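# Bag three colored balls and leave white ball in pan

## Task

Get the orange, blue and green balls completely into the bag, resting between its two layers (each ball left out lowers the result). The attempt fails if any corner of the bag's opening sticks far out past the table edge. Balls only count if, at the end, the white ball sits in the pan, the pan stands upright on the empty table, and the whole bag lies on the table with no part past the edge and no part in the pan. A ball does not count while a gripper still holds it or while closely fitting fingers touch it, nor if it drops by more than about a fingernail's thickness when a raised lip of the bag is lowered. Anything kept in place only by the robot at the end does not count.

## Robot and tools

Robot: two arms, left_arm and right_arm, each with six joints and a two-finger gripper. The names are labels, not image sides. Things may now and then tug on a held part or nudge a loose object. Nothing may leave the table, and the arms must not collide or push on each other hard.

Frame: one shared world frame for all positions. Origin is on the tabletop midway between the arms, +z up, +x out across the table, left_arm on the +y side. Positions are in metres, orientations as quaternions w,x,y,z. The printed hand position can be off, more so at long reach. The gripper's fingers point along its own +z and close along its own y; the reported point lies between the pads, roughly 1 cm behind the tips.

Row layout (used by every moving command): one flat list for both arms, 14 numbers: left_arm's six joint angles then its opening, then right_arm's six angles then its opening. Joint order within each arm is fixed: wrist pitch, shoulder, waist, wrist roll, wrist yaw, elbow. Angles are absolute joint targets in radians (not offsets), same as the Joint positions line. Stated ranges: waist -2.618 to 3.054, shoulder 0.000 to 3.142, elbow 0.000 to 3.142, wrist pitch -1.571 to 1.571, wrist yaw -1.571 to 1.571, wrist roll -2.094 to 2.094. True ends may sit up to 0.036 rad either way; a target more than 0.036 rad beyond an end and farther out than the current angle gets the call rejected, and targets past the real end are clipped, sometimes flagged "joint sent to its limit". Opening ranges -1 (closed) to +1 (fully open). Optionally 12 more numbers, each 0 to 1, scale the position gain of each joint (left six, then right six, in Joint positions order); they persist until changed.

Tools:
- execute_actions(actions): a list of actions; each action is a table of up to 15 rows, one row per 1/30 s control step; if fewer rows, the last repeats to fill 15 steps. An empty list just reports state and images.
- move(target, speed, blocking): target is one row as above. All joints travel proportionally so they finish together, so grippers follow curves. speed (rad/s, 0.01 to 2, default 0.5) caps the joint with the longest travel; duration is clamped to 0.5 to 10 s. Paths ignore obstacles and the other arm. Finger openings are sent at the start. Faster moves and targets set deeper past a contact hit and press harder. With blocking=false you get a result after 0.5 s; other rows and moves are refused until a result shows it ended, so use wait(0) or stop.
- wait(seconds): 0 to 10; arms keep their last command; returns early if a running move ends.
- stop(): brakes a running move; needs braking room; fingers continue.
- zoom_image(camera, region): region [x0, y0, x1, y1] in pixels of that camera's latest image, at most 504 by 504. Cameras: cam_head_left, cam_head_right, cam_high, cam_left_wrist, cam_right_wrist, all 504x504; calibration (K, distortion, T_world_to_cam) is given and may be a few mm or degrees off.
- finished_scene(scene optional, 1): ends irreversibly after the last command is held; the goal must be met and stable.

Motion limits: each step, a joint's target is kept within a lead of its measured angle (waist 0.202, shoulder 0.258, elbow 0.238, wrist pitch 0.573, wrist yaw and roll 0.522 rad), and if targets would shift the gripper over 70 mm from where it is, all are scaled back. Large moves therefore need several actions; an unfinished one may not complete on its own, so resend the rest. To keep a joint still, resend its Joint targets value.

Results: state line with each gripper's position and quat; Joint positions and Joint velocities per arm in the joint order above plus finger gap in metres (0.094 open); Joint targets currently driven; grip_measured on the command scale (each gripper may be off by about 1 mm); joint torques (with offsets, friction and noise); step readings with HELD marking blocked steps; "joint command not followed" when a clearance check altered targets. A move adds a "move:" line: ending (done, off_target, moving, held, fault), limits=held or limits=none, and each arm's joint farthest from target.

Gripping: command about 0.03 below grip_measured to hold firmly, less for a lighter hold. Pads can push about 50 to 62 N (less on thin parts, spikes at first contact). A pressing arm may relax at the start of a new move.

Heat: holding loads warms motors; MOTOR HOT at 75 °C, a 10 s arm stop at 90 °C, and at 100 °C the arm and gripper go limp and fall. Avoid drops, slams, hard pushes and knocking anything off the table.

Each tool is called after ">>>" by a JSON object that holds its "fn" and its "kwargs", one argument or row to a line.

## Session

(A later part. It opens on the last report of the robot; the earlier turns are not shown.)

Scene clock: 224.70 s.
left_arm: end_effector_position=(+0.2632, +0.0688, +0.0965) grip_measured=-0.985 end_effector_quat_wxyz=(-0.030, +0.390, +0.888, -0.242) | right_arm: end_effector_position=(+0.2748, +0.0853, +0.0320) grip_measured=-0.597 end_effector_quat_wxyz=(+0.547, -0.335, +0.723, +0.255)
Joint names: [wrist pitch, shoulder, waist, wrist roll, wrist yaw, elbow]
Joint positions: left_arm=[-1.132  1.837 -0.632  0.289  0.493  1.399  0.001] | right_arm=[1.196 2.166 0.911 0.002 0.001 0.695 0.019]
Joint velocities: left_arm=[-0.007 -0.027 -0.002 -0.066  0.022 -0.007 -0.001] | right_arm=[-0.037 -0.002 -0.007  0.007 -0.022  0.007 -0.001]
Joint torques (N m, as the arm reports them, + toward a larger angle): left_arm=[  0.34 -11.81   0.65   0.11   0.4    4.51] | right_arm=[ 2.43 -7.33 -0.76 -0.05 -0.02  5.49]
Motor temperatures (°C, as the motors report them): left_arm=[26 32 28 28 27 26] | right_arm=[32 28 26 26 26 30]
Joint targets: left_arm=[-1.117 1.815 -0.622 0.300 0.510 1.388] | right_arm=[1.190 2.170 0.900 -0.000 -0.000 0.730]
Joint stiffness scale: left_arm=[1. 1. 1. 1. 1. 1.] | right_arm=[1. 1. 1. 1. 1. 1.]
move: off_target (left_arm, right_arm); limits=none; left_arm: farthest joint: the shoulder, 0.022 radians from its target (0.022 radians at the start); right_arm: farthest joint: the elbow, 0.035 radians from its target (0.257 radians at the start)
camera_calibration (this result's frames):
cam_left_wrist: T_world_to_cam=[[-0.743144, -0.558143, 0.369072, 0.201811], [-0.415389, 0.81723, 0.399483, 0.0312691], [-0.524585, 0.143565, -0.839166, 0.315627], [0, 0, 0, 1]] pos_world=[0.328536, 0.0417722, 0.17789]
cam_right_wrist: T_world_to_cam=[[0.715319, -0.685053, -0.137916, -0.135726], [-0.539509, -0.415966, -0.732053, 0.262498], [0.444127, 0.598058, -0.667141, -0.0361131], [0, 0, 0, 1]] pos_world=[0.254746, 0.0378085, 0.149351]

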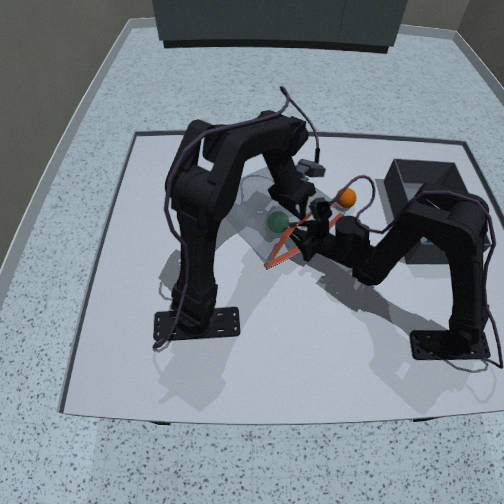

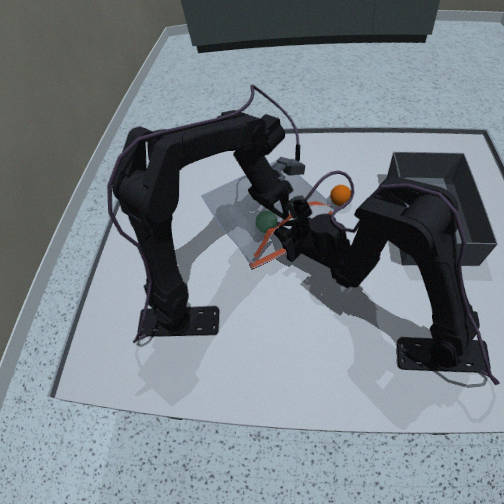

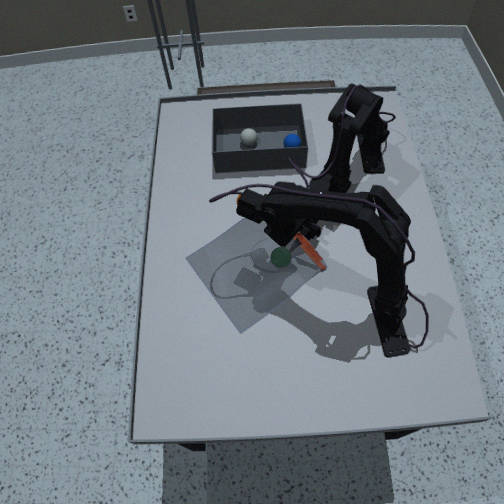

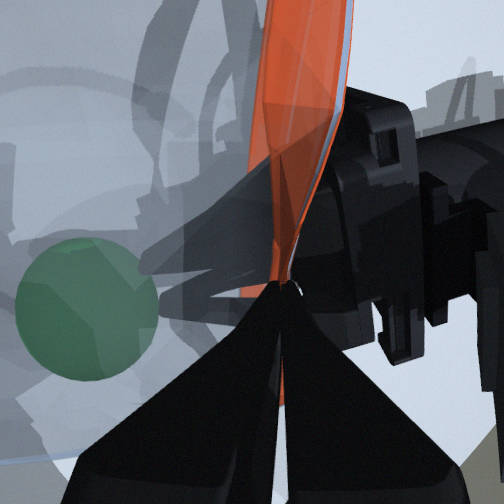

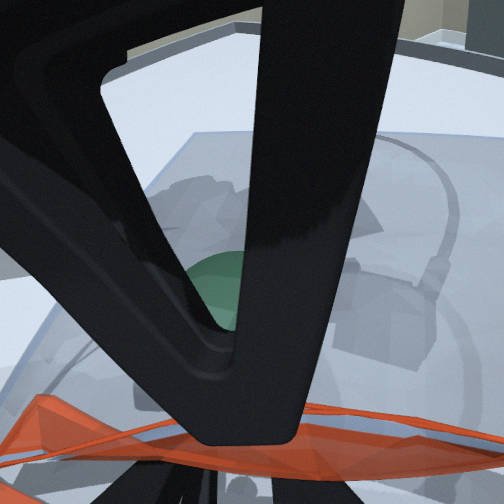

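>>> {"fn": "move", "kwargs": {
  "target": [-1.117,1.815,-0.622,0.3,0.51,1.388,-1, 1.385,1.88,0.90,0,0,0.27,-0.6],
  "speed": 0.4
}}

>>> {"fn": "move", "kwargs": {
  "target": [-1.117,1.815,-0.622,0.3,0.51,1.388,-1, 0.0,1.0,0.48,0,0,0.45,0.6],
  "speed": 0.9
}}

>>> {"fn": "move", "kwargs": {
  "target": [-1.117,1.815,-0.622,0.3,0.51,1.388,-1, -0.9,1.99,0.48,0,0,1.725,0.6],
  "speed": 0.9
}}

Scene clock: 235.27 s.
left_arm: end_effector_position=(+0.2632, +0.0687, +0.0965) grip_measured=-0.985 end_effector_quat_wxyz=(-0.030, +0.390, +0.888, -0.242) | right_arm: end_effector_position=(+0.2142, +0.0135, +0.0619) grip_measured=-0.597 end_effector_quat_wxyz=(+0.559, -0.331, +0.714, +0.260)
Joint names: [wrist pitch, shoulder, waist, wrist roll, wrist yaw, elbow]
Joint positions: left_arm=[-1.132  1.837 -0.632  0.289  0.493  1.399  0.001] | right_arm=[1.367 1.9   0.911 0.002 0.001 0.292 0.019]
Joint velocities: left_arm=[ 0.037 -0.007 -0.007  0.007 -0.081  0.002  0.   ] | right_arm=[-0.022 -0.007  0.002  0.007 -0.022 -0.022 -0.   ]
Joint torques (N m, as the arm reports them, + toward a larger angle): left_arm=[  0.33 -11.81   0.69   0.11   0.39   4.55] | right_arm=[ 2.73 -6.59 -0.75 -0.05 -0.02  1.33]
Motor temperatures (°C, as the motors report them): left_arm=[26 32 28 28 27 26] | right_arm=[32 29 26 26 26 30]
Joint targets: left_arm=[-1.117 1.815 -0.622 0.300 0.510 1.388] | right_arm=[1.385 1.880 0.900 -0.000 0.000 0.270]
Joint stiffness scale: left_arm=[1. 1. 1. 1. 1. 1.] | right_arm=[1. 1. 1. 1. 1. 1.]
move: off_target (left_arm, right_arm); limits=none; left_arm: farthest joint: the shoulder, 0.022 radians from its target (0.022 radians at the start); right_arm: farthest joint: the elbow, 0.022 radians from its target (0.425 radians at the start)
camera_calibration (this result's frames):
cam_left_wrist: T_world_to_cam=[[-0.743071, -0.558022, 0.3694, 0.201688], [-0.41531, 0.817361, 0.399297, 0.0312738], [-0.52475, 0.14329, -0.83911, 0.315702], [0, 0, 0, 1]] pos_world=[0.328522, 0.0417475, 0.177918]
cam_right_wrist: T_world_to_cam=[[0.718256, -0.681569, -0.139898, -0.138056], [-0.523801, -0.397334, -0.753498, 0.219486], [0.457974, 0.614483, -0.642394, 0.048972], [0, 0, 0, 1]] pos_world=[0.191698, -0.0369781, 0.177527]

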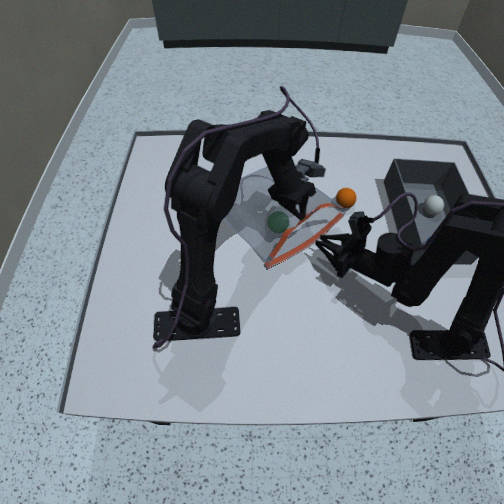

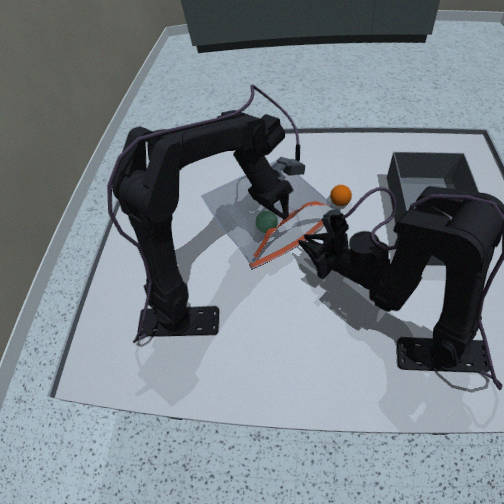

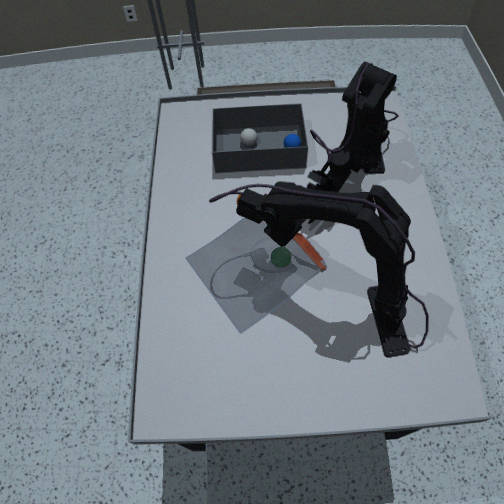

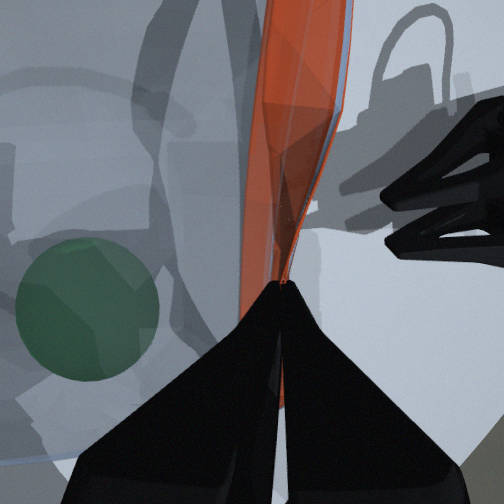

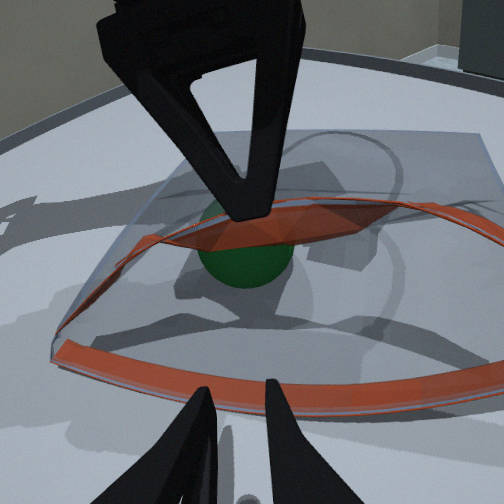

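Scene clock: 237.67 s.
left_arm: end_effector_position=(+0.2632, +0.0687, +0.0965) grip_measured=-0.985 end_effector_quat_wxyz=(-0.030, +0.390, +0.888, -0.242) | right_arm: end_effector_position=(+0.2477, -0.1501, +0.1120) grip_measured=+0.597 end_effector_quat_wxyz=(+0.454, -0.197, +0.863, +0.104)
Joint names: [wrist pitch, shoulder, waist, wrist roll, wrist yaw, elbow]
Joint positions: left_arm=[-1.132  1.837 -0.632  0.289  0.493  1.399  0.001] | right_arm=[0.004 1.017 0.492 0.002 0.001 0.411 0.075]
Joint velocities: left_arm=[-0.007 -0.002 -0.007  0.007  0.007 -0.007  0.   ] | right_arm=[-0.051  0.002  0.002 -0.051 -0.066  0.002  0.   ]
Joint torques (N m, as the arm reports them, + toward a larger angle): left_arm=[  0.34 -11.81   0.67   0.11   0.39   4.53] | right_arm=[ 2.28 -2.96 -0.8  -0.05 -0.02  8.31]
Motor temperatures (°C, as the motors report them): left_arm=[26 32 28 28 27 26] | right_arm=[32 29 26 26 26 30]
Joint targets: left_arm=[-1.117 1.815 -0.622 0.300 0.510 1.388] | right_arm=[-0.000 1.000 0.480 0.000 -0.000 0.450]
Joint stiffness scale: left_arm=[1. 1. 1. 1. 1. 1.] | right_arm=[1. 1. 1. 1. 1. 1.]
move: off_target (left_arm, right_arm); limits=none; left_arm: farthest joint: the shoulder, 0.022 radians from its target (0.022 radians at the start); right_arm: farthest joint: the elbow, 0.039 radians from its target (0.158 radians at the start)
camera_calibration (this result's frames):
cam_left_wrist: T_world_to_cam=[[-0.743071, -0.558022, 0.3694, 0.201688], [-0.41531, 0.817361, 0.399297, 0.0312738], [-0.52475, 0.14329, -0.83911, 0.315702], [0, 0, 0, 1]] pos_world=[0.328522, 0.0417475, 0.177918]
cam_right_wrist: T_world_to_cam=[[0.337451, -0.934827, -0.110568, -0.213511], [-0.8425, -0.247533, -0.478457, 0.280399], [0.419905, 0.25461, -0.871122, 0.147379], [0, 0, 0, 1]] pos_world=[0.2464, -0.167712, 0.238936]

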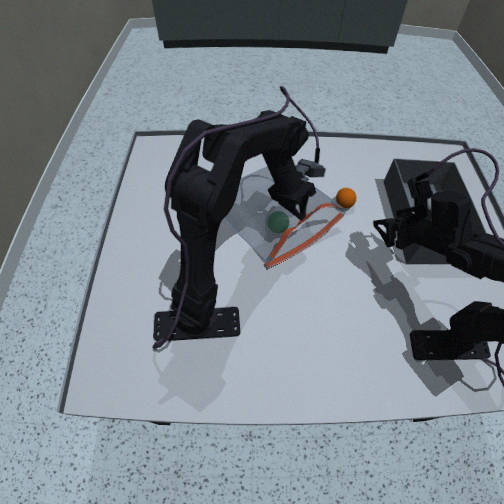

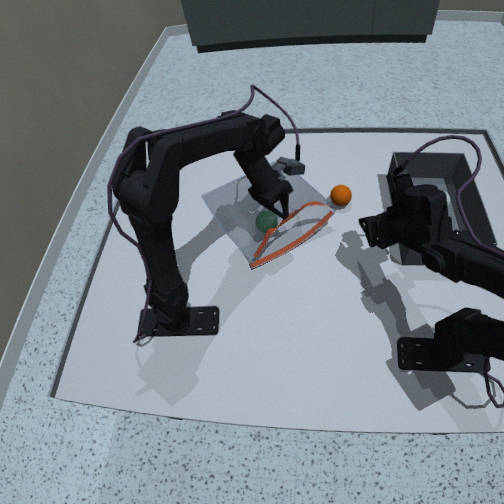

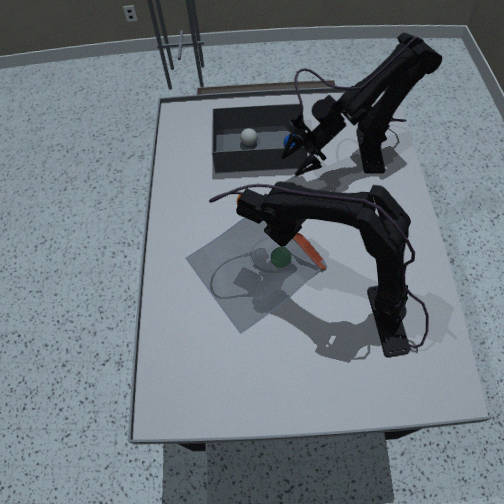

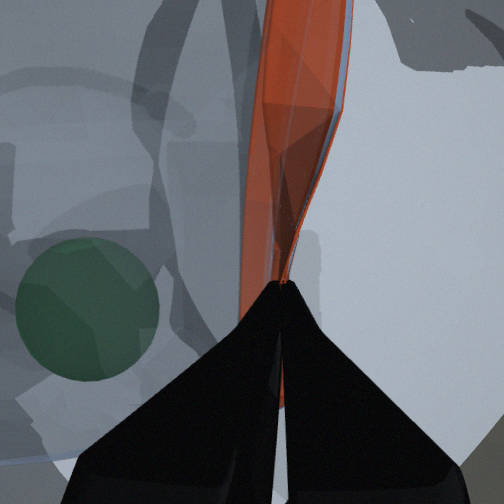

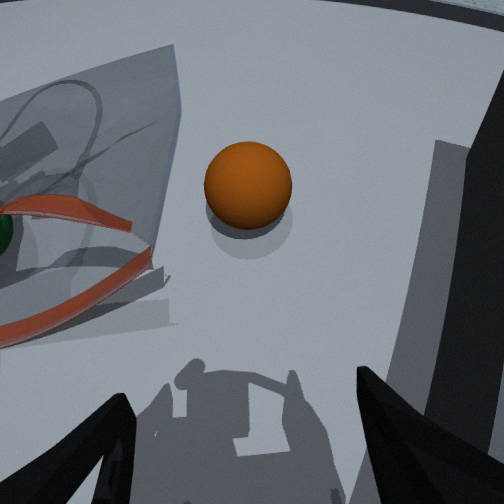

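Scene clock: 239.97 s.
left_arm: end_effector_position=(+0.2632, +0.0687, +0.0965) grip_measured=-0.985 end_effector_quat_wxyz=(-0.030, +0.390, +0.888, -0.242) | right_arm: end_effector_position=(+0.3795, -0.0863, +0.1069) grip_measured=+0.597 end_effector_quat_wxyz=(+0.174, -0.219, +0.959, +0.040)
Joint names: [wrist pitch, shoulder, waist, wrist roll, wrist yaw, elbow]
Joint positions: left_arm=[-1.132  1.837 -0.632  0.289  0.493  1.399  0.001] | right_arm=[-0.894  1.997  0.492  0.002  0.001  1.68   0.075]
Joint velocities: left_arm=[ 0.007 -0.007 -0.007 -0.007 -0.007  0.027  0.002] | right_arm=[-0.051  0.002 -0.002  0.007  0.007  0.007 -0.001]
Joint torques (N m, as the arm reports them, + toward a larger angle): left_arm=[  0.34 -11.82   0.66   0.11   0.39   4.51] | right_arm=[ 1.4  -9.19 -0.79 -0.05 -0.02  8.34]
Motor temperatures (°C, as the motors report them): left_arm=[26 32 28 28 27 26] | right_arm=[32 29 26 26 26 30]
Joint targets: left_arm=[-1.117 1.815 -0.622 0.300 0.510 1.388] | right_arm=[-0.900 1.990 0.480 -0.000 -0.000 1.725]
Joint stiffness scale: left_arm=[1. 1. 1. 1. 1. 1.] | right_arm=[1. 1. 1. 1. 1. 1.]
move: off_target (left_arm, right_arm); limits=none; left_arm: farthest joint: the shoulder, 0.022 radians from its target (0.022 radians at the start); right_arm: farthest joint: the elbow, 0.045 radians from its target (1.314 radians at the start)
camera_calibration (this result's frames):
cam_left_wrist: T_world_to_cam=[[-0.743071, -0.558022, 0.3694, 0.201688], [-0.41531, 0.817361, 0.399297, 0.0312738], [-0.52475, 0.14329, -0.83911, 0.315702], [0, 0, 0, 1]] pos_world=[0.328522, 0.0417475, 0.177918]
cam_right_wrist: T_world_to_cam=[[0.29727, -0.954273, -0.0315132, -0.1938], [-0.94871, -0.298935, 0.102899, 0.378516], [-0.107614, -0.000691768, -0.994193, 0.262697], [0, 0, 0, 1]] pos_world=[0.444983, -0.0716043, 0.216116]

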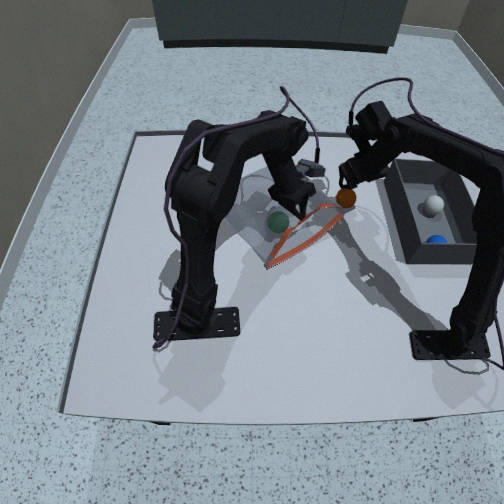

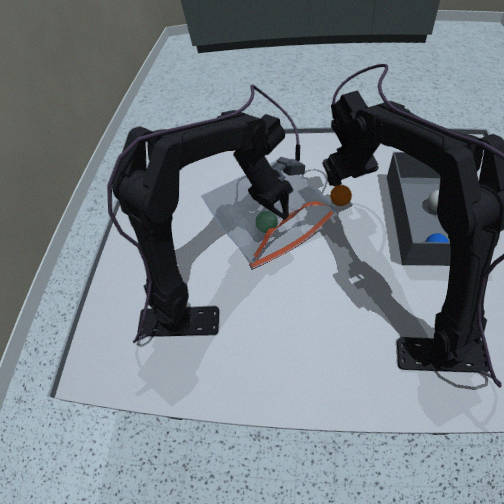

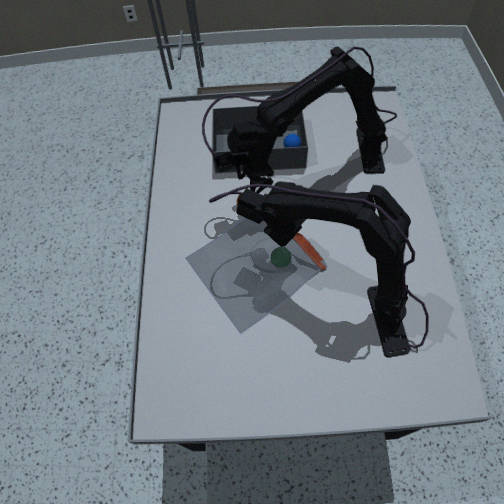

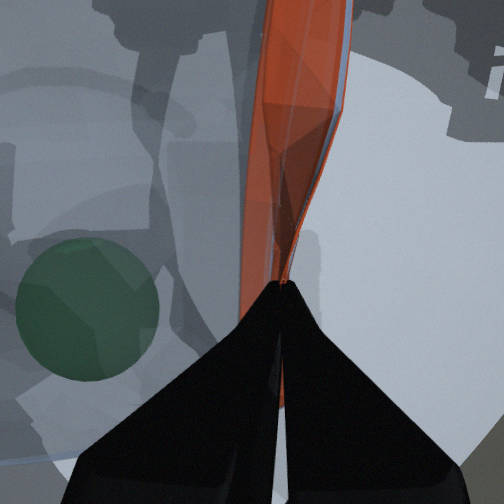

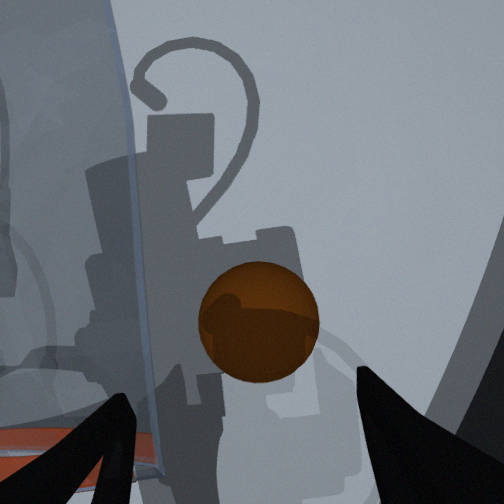

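>>> {"fn": "move", "kwargs": {
  "target": [-1.117,1.815,-0.622,0.3,0.51,1.388,-1, -0.573,2.066,0.464,0,0,1.447,0.6],
  "speed": 0.25
}}

>>> {"fn": "zoom_image", "kwargs": {
  "camera": "cam_head_left",
  "region": [300, 150, 420, 240]
}}

Scene clock: 247.00 s.
left_arm: end_effector_position=(+0.2632, +0.0687, +0.0965) grip_measured=-0.985 end_effector_quat_wxyz=(-0.030, +0.390, +0.888, -0.242) | right_arm: end_effector_position=(+0.3862, -0.0912, +0.0272) grip_measured=+0.597 end_effector_quat_wxyz=(+0.180, -0.211, +0.960, +0.040)
Joint names: [wrist pitch, shoulder, waist, wrist roll, wrist yaw, elbow]
Joint positions: left_arm=[-1.132  1.837 -0.632  0.289  0.493  1.399  0.001] | right_arm=[-0.589  2.072  0.476  0.002  0.001  1.461  0.075]
Joint velocities: left_arm=[ 0.037 -0.017  0.012 -0.022 -0.081  0.007  0.   ] | right_arm=[-0.051  0.002  0.002  0.037  0.022 -0.012 -0.001]
Joint torques (N m, as the arm reports them, + toward a larger angle): left_arm=[  0.33 -11.82   0.63   0.1    0.39   4.5 ] | right_arm=[ 1.66 -9.41 -0.8  -0.05 -0.02  4.35]
Motor temperatures (°C, as the motors report them): left_arm=[26 32 28 28 27 26] | right_arm=[31 29 26 26 26 31]
Joint targets: left_arm=[-1.117 1.815 -0.622 0.300 0.510 1.388] | right_arm=[-0.573 2.066 0.464 0.000 0.000 1.447]
Joint stiffness scale: left_arm=[1. 1. 1. 1. 1. 1.] | right_arm=[1. 1. 1. 1. 1. 1.]
move: off_target (left_arm); limits=none; left_arm: farthest joint: the shoulder, 0.022 radians from its target (0.022 radians at the start); right_arm: farthest joint: the wrist pitch, 0.016 radians from its target (0.321 radians at the start)
camera_calibration (this result's frames):
cam_left_wrist: T_world_to_cam=[[-0.743071, -0.558022, 0.3694, 0.201688], [-0.41531, 0.817361, 0.399297, 0.0312738], [-0.52475, 0.14329, -0.83911, 0.315702], [0, 0, 0, 1]] pos_world=[0.328522, 0.0417475, 0.177918]
cam_right_wrist: T_world_to_cam=[[0.282645, -0.95865, -0.0332064, -0.197733], [-0.954278, -0.28453, 0.0916289, 0.39539], [-0.0972882, 0.0057897, -0.995239, 0.180809], [0, 0, 0, 1]] pos_world=[0.450791, -0.0781036, 0.137154]

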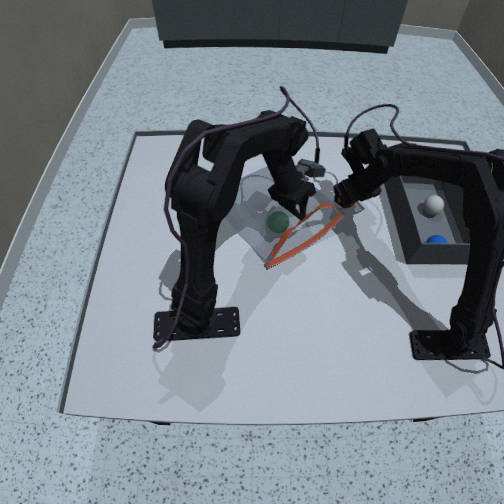

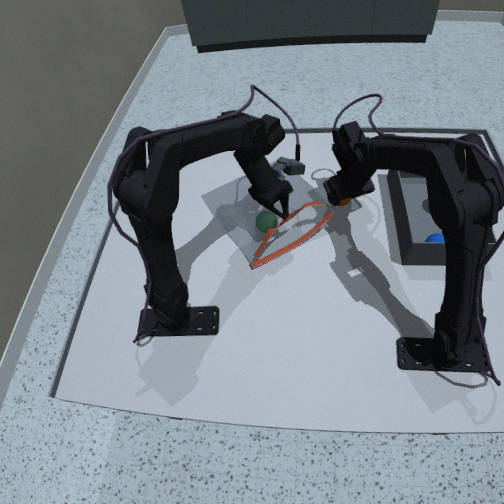

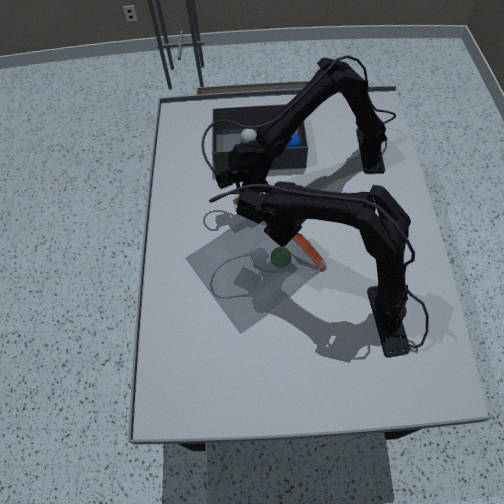

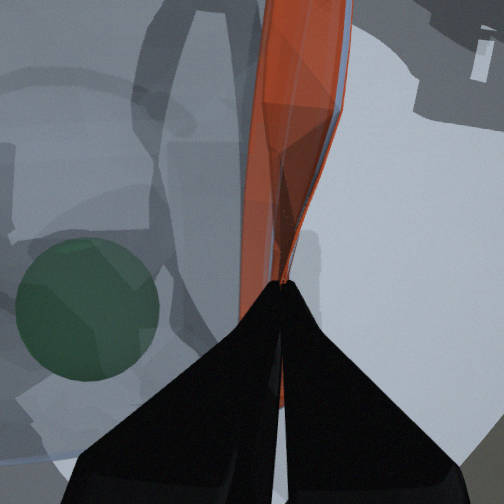

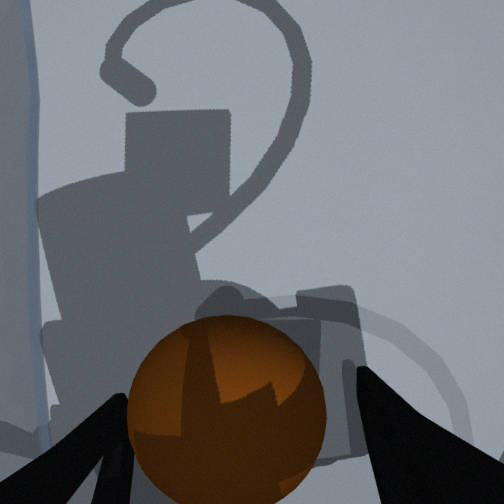

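Region (300, 150, 420, 240) of cam_head_left's 504x504 image, scaled by 4.200, with more detail than that image has; it fills the top 378 rows of this view, and the rest is white.

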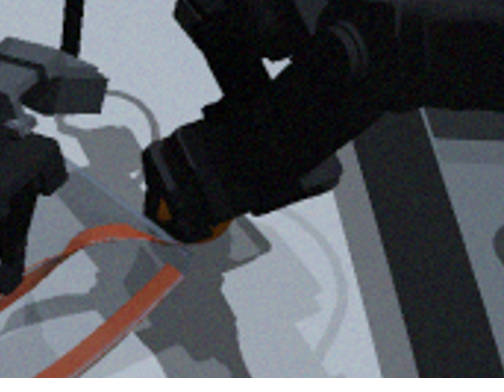

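Good, similar to the green grasp. Close and carry.

>>> {"fn": "execute_actions", "kwargs": {
  "actions": [
    [[-1.117,1.815,-0.622,0.3,0.51,1.388,-1, -0.573,2.066,0.464,0,0,1.447,0.25]],
    [[-1.117,1.815,-0.622,0.3,0.51,1.388,-1, -0.573,2.066,0.464,0,0,1.447,0.06]]
  ]
}}

>>> {"fn": "move", "kwargs": {
  "target": [-1.117,1.815,-0.622,0.3,0.51,1.388,-1, -0.8,1.8,0.464,0,0,1.46,0.06],
  "speed": 0.4
}}

>>> {"fn": "move", "kwargs": {
  "target": [-1.117,1.815,-0.622,0.3,0.51,1.388,-1, 0.1,0.9,0.6,0,0,0.36,0.06],
  "speed": 0.8
}}

Scene clock: 253.03 s.
left_arm: end_effector_position=(+0.2632, +0.0687, +0.0965) grip_measured=-0.985 end_effector_quat_wxyz=(-0.030, +0.390, +0.888, -0.242) | right_arm: end_effector_position=(+0.3862, -0.0911, +0.0273) grip_measured=+0.072 end_effector_quat_wxyz=(+0.180, -0.211, +0.960, +0.040)
Joint names: [wrist pitch, shoulder, waist, wrist roll, wrist yaw, elbow]
Joint positions: left_arm=[-1.132  1.837 -0.632  0.289  0.493  1.399  0.001] | right_arm=[-0.589  2.072  0.476  0.002  0.     1.461  0.05 ]
Joint velocities: left_arm=[ 0.022 -0.012  0.002  0.081 -0.037 -0.007  0.   ] | right_arm=[-0.007 -0.012  0.007 -0.022 -0.022  0.017 -0.   ]
Joint torques (N m, as the arm reports them, + toward a larger angle): left_arm=[  0.33 -11.83   0.67   0.11   0.39   4.53] | right_arm=[ 1.66 -9.4  -0.8  -0.05 -0.02  4.34]
Motor temperatures (°C, as the motors report them): left_arm=[26 32 28 28 27 26] | right_arm=[30 30 26 26 26 30]
Joint targets: left_arm=[-1.117 1.815 -0.622 0.300 0.510 1.388] | right_arm=[-0.573 2.066 0.464 -0.000 -0.000 1.447]
Joint stiffness scale: left_arm=[1. 1. 1. 1. 1. 1.] | right_arm=[1. 1. 1. 1. 1. 1.]
Step readings (joint positions; steps 1 to 15: 1st action; 16 to 30: 2nd action):
0: left_arm=[-1.132 1.837 -0.632 0.289 0.493 1.399] | right_arm=[-0.589 2.072 0.476 0.002 0.001 1.461]
1: left_arm=[-1.132 1.837 -0.632 0.289 0.493 1.399] | right_arm=[-0.589 2.072 0.476 0.002 0.001 1.461]
2: left_arm=[-1.132 1.837 -0.632 0.289 0.493 1.399] | right_arm=[-0.589 2.072 0.476 0.002 0.001 1.461]
4: left_arm=[-1.132 1.837 -0.632 0.289 0.493 1.399] | right_arm=[-0.589 2.072 0.476 0.002 0.000 1.461]
8: left_arm=[-1.132 1.837 -0.632 0.289 0.493 1.399] | right_arm=[-0.589 2.072 0.476 0.002 0.000 1.461]
15: left_arm=[-1.132 1.837 -0.632 0.289 0.493 1.399] | right_arm=[-0.589 2.072 0.476 0.002 0.000 1.461]
16: left_arm=[-1.132 1.837 -0.632 0.289 0.493 1.399] | right_arm=[-0.589 2.072 0.476 0.002 0.000 1.461]
17: left_arm=[-1.132 1.837 -0.632 0.289 0.493 1.399] | right_arm=[-0.589 2.072 0.476 0.002 0.000 1.461]
19: left_arm=[-1.132 1.837 -0.632 0.289 0.493 1.399] | right_arm=[-0.589 2.072 0.476 0.002 0.000 1.461]
23: left_arm=[-1.132 1.837 -0.632 0.289 0.493 1.399] | right_arm=[-0.589 2.072 0.476 0.002 0.000 1.461]
30: Joint positions above
camera_calibration (this result's frames):
cam_left_wrist: T_world_to_cam=[[-0.743071, -0.558022, 0.3694, 0.201688], [-0.41531, 0.817361, 0.399297, 0.0312738], [-0.52475, 0.14329, -0.83911, 0.315702], [0, 0, 0, 1]] pos_world=[0.328522, 0.0417475, 0.177918]
cam_right_wrist: T_world_to_cam=[[0.282784, -0.958595, -0.0336141, -0.19769], [-0.954257, -0.284706, 0.0913043, 0.395449], [-0.0970939, 0.00625715, -0.995256, 0.180816], [0, 0, 0, 1]] pos_world=[0.450819, -0.0780489, 0.137207]

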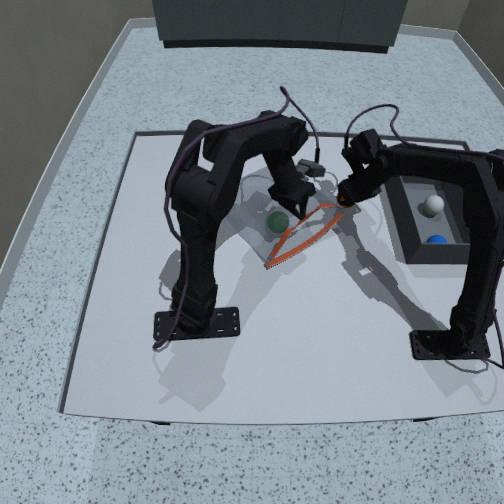

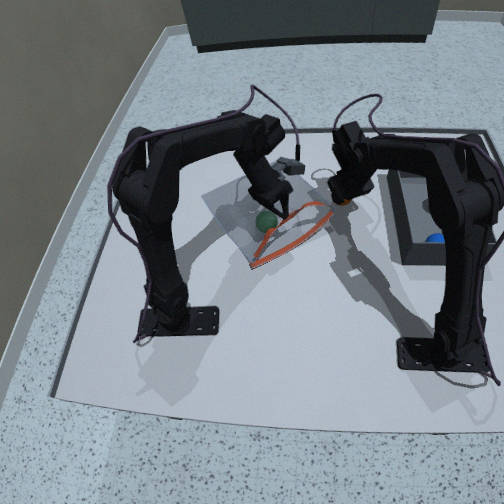

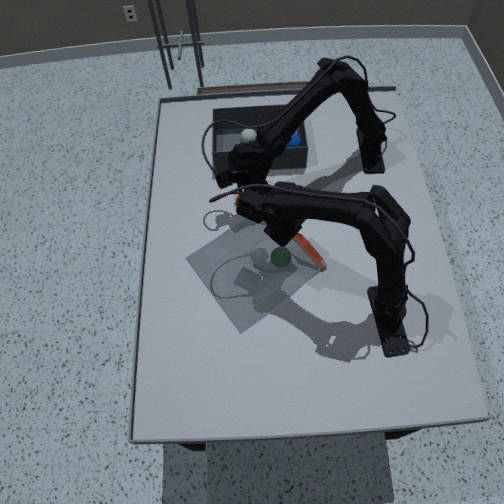

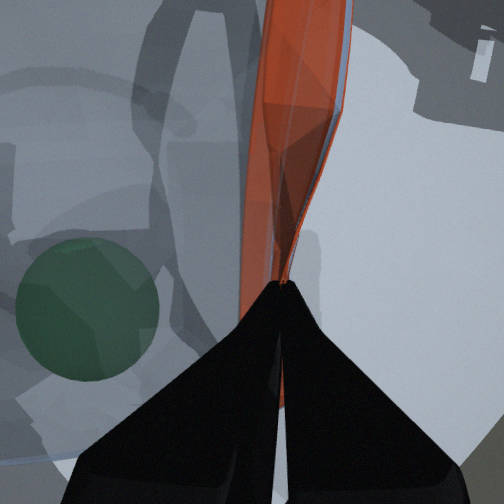

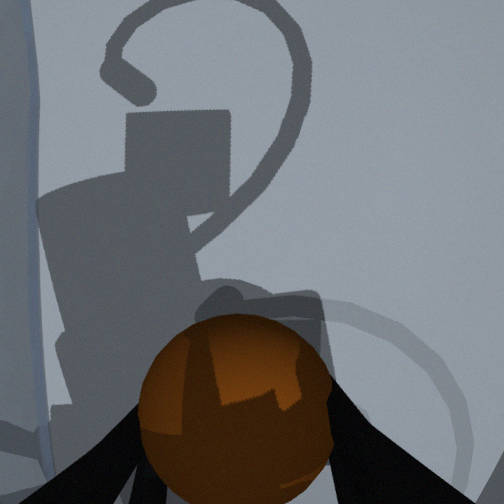

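Scene clock: 254.40 s.
left_arm: end_effector_position=(+0.2632, +0.0687, +0.0965) grip_measured=-0.985 end_effector_quat_wxyz=(-0.030, +0.390, +0.888, -0.242) | right_arm: end_effector_position=(+0.3536, -0.1063, +0.1192) grip_measured=+0.072 end_effector_quat_wxyz=(+0.204, -0.210, +0.955, +0.045)
Joint names: [wrist pitch, shoulder, waist, wrist roll, wrist yaw, elbow]
Joint positions: left_arm=[-1.132  1.837 -0.632  0.289  0.493  1.399  0.001] | right_arm=[-0.796  1.815  0.476  0.002  0.     1.461  0.05 ]
Joint velocities: left_arm=[-0.095  0.002 -0.002 -0.037  0.007 -0.007  0.   ] | right_arm=[-0.022  0.002  0.007  0.022 -0.007 -0.002  0.   ]
Joint torques (N m, as the arm reports them, + toward a larger angle): left_arm=[  0.34 -11.83   0.66   0.12   0.38   4.53] | right_arm=[ 1.52 -8.56 -0.81 -0.05 -0.02  5.49]
Motor temperatures (°C, as the motors report them): left_arm=[26 32 28 28 27 26] | right_arm=[30 30 26 26 26 30]
Joint targets: left_arm=[-1.117 1.815 -0.622 0.300 0.510 1.388] | right_arm=[-0.800 1.800 0.464 -0.000 0.000 1.460]
Joint stiffness scale: left_arm=[1. 1. 1. 1. 1. 1.] | right_arm=[1. 1. 1. 1. 1. 1.]
move: off_target (left_arm); limits=none; left_arm: farthest joint: the shoulder, 0.022 radians from its target (0.022 radians at the start); right_arm: farthest joint: the shoulder, 0.015 radians from its target (0.272 radians at the start)
camera_calibration (this result's frames):
cam_left_wrist: T_world_to_cam=[[-0.743071, -0.558022, 0.3694, 0.201688], [-0.41531, 0.817361, 0.399297, 0.0312738], [-0.52475, 0.14329, -0.83911, 0.315702], [0, 0, 0, 1]] pos_world=[0.328522, 0.0417475, 0.177918]
cam_right_wrist: T_world_to_cam=[[0.284459, -0.957816, -0.0408901, -0.199556], [-0.957263, -0.286103, 0.0423467, 0.358331], [-0.0522591, 0.0270966, -0.998266, 0.255959], [0, 0, 0, 1]] pos_world=[0.413159, -0.0955537, 0.232181]

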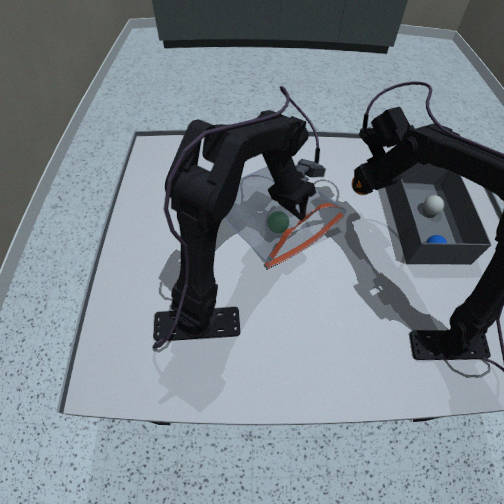

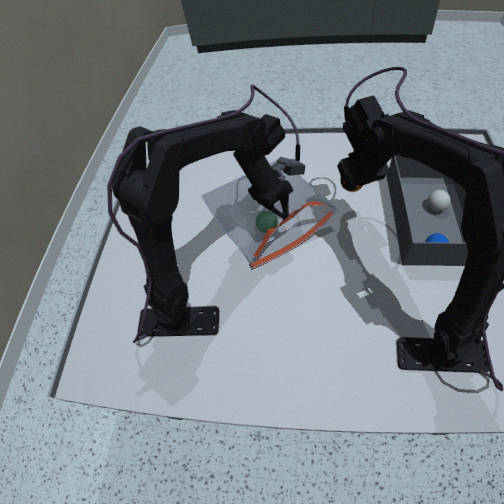

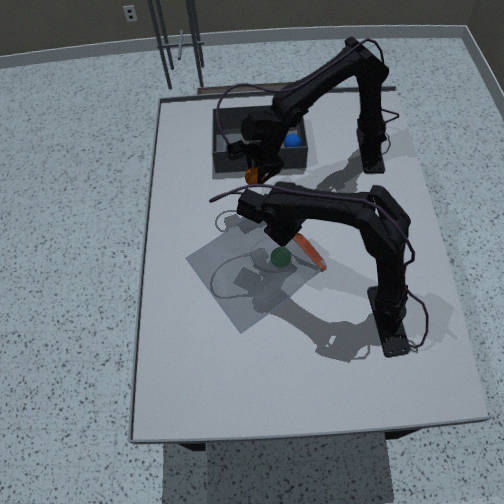

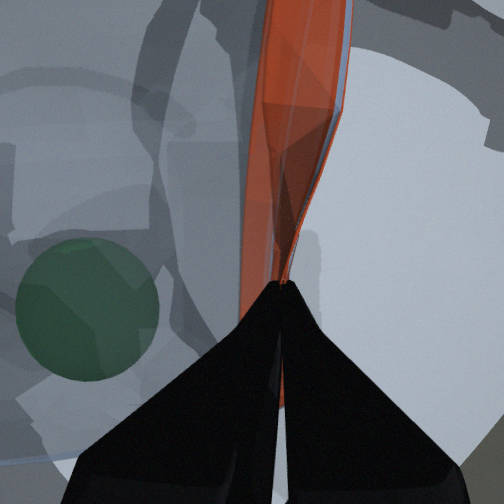

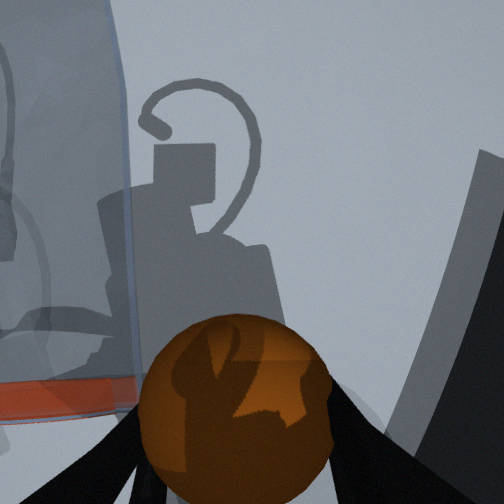

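Scene clock: 256.63 s.
left_arm: end_effector_position=(+0.2632, +0.0687, +0.0965) grip_measured=-0.985 end_effector_quat_wxyz=(-0.030, +0.390, +0.888, -0.242) | right_arm: end_effector_position=(+0.2332, -0.1228, +0.1388) grip_measured=+0.072 end_effector_quat_wxyz=(+0.503, -0.229, +0.821, +0.141)
Joint names: [wrist pitch, shoulder, waist, wrist roll, wrist yaw, elbow]
Joint positions: left_arm=[-1.132  1.837 -0.632  0.289  0.493  1.399  0.001] | right_arm=[0.079 0.921 0.588 0.002 0.    0.37  0.05 ]
Joint velocities: left_arm=[-0.066  0.002 -0.007 -0.007 -0.037  0.012  0.001] | right_arm=[-0.007  0.007  0.002 -0.022  0.007 -0.022 -0.   ]
Joint torques (N m, as the arm reports them, + toward a larger angle): left_arm=[  0.35 -11.82   0.68   0.1    0.39   4.5 ] | right_arm=[ 2.65 -2.75  0.88 -0.05 -0.02  5.33]
Motor temperatures (°C, as the motors report them): left_arm=[26 32 28 28 27 26] | right_arm=[30 30 26 26 26 30]
Joint targets: left_arm=[-1.117 1.815 -0.622 0.300 0.510 1.388] | right_arm=[0.100 0.900 0.600 0.000 -0.000 0.360]
Joint stiffness scale: left_arm=[1. 1. 1. 1. 1. 1.] | right_arm=[1. 1. 1. 1. 1. 1.]
move: off_target (left_arm, right_arm); limits=none; left_arm: farthest joint: the shoulder, 0.022 radians from its target (0.022 radians at the start); right_arm: farthest joint: the shoulder, 0.021 radians from its target (0.915 radians at the start)
camera_calibration (this result's frames):
cam_left_wrist: T_world_to_cam=[[-0.743071, -0.558022, 0.3694, 0.201688], [-0.41531, 0.817361, 0.399297, 0.0312738], [-0.52475, 0.14329, -0.83911, 0.315702], [0, 0, 0, 1]] pos_world=[0.328522, 0.0417475, 0.177918]
cam_right_wrist: T_world_to_cam=[[0.438691, -0.890135, -0.123331, -0.196533], [-0.755079, -0.290709, -0.58766, 0.277227], [0.487243, 0.350926, -0.799653, 0.156125], [0, 0, 0, 1]] pos_world=[0.219474, -0.149137, 0.263522]

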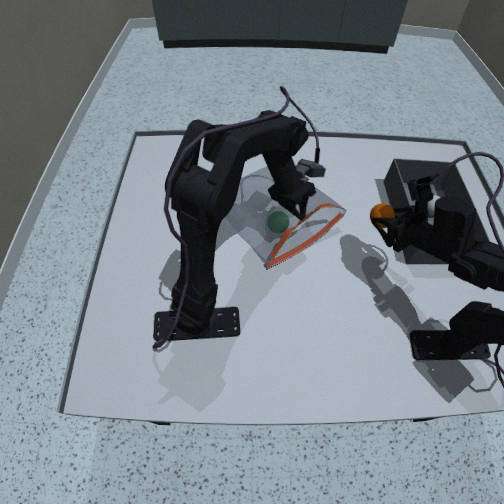

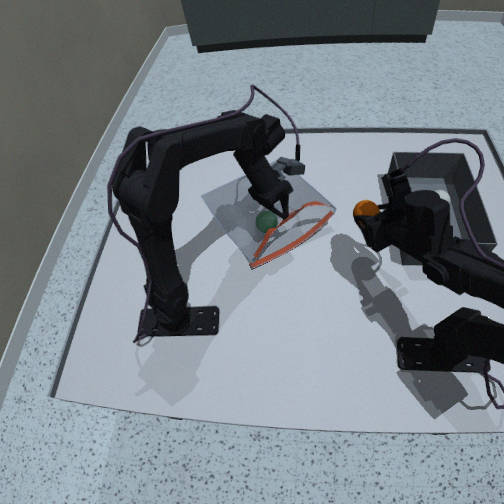

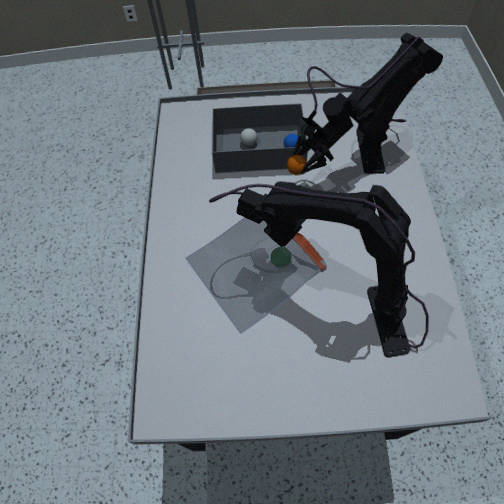

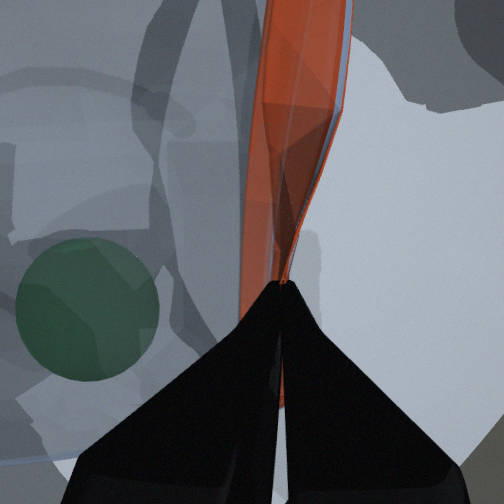

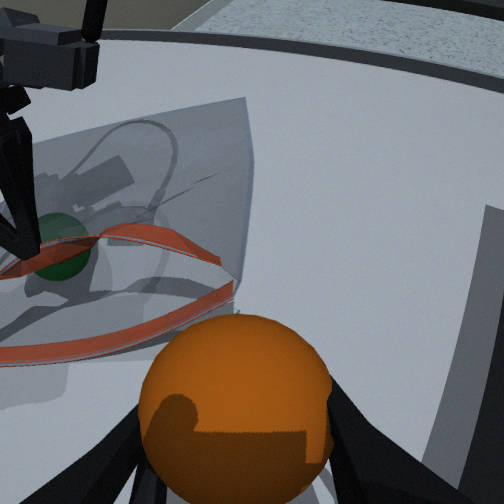

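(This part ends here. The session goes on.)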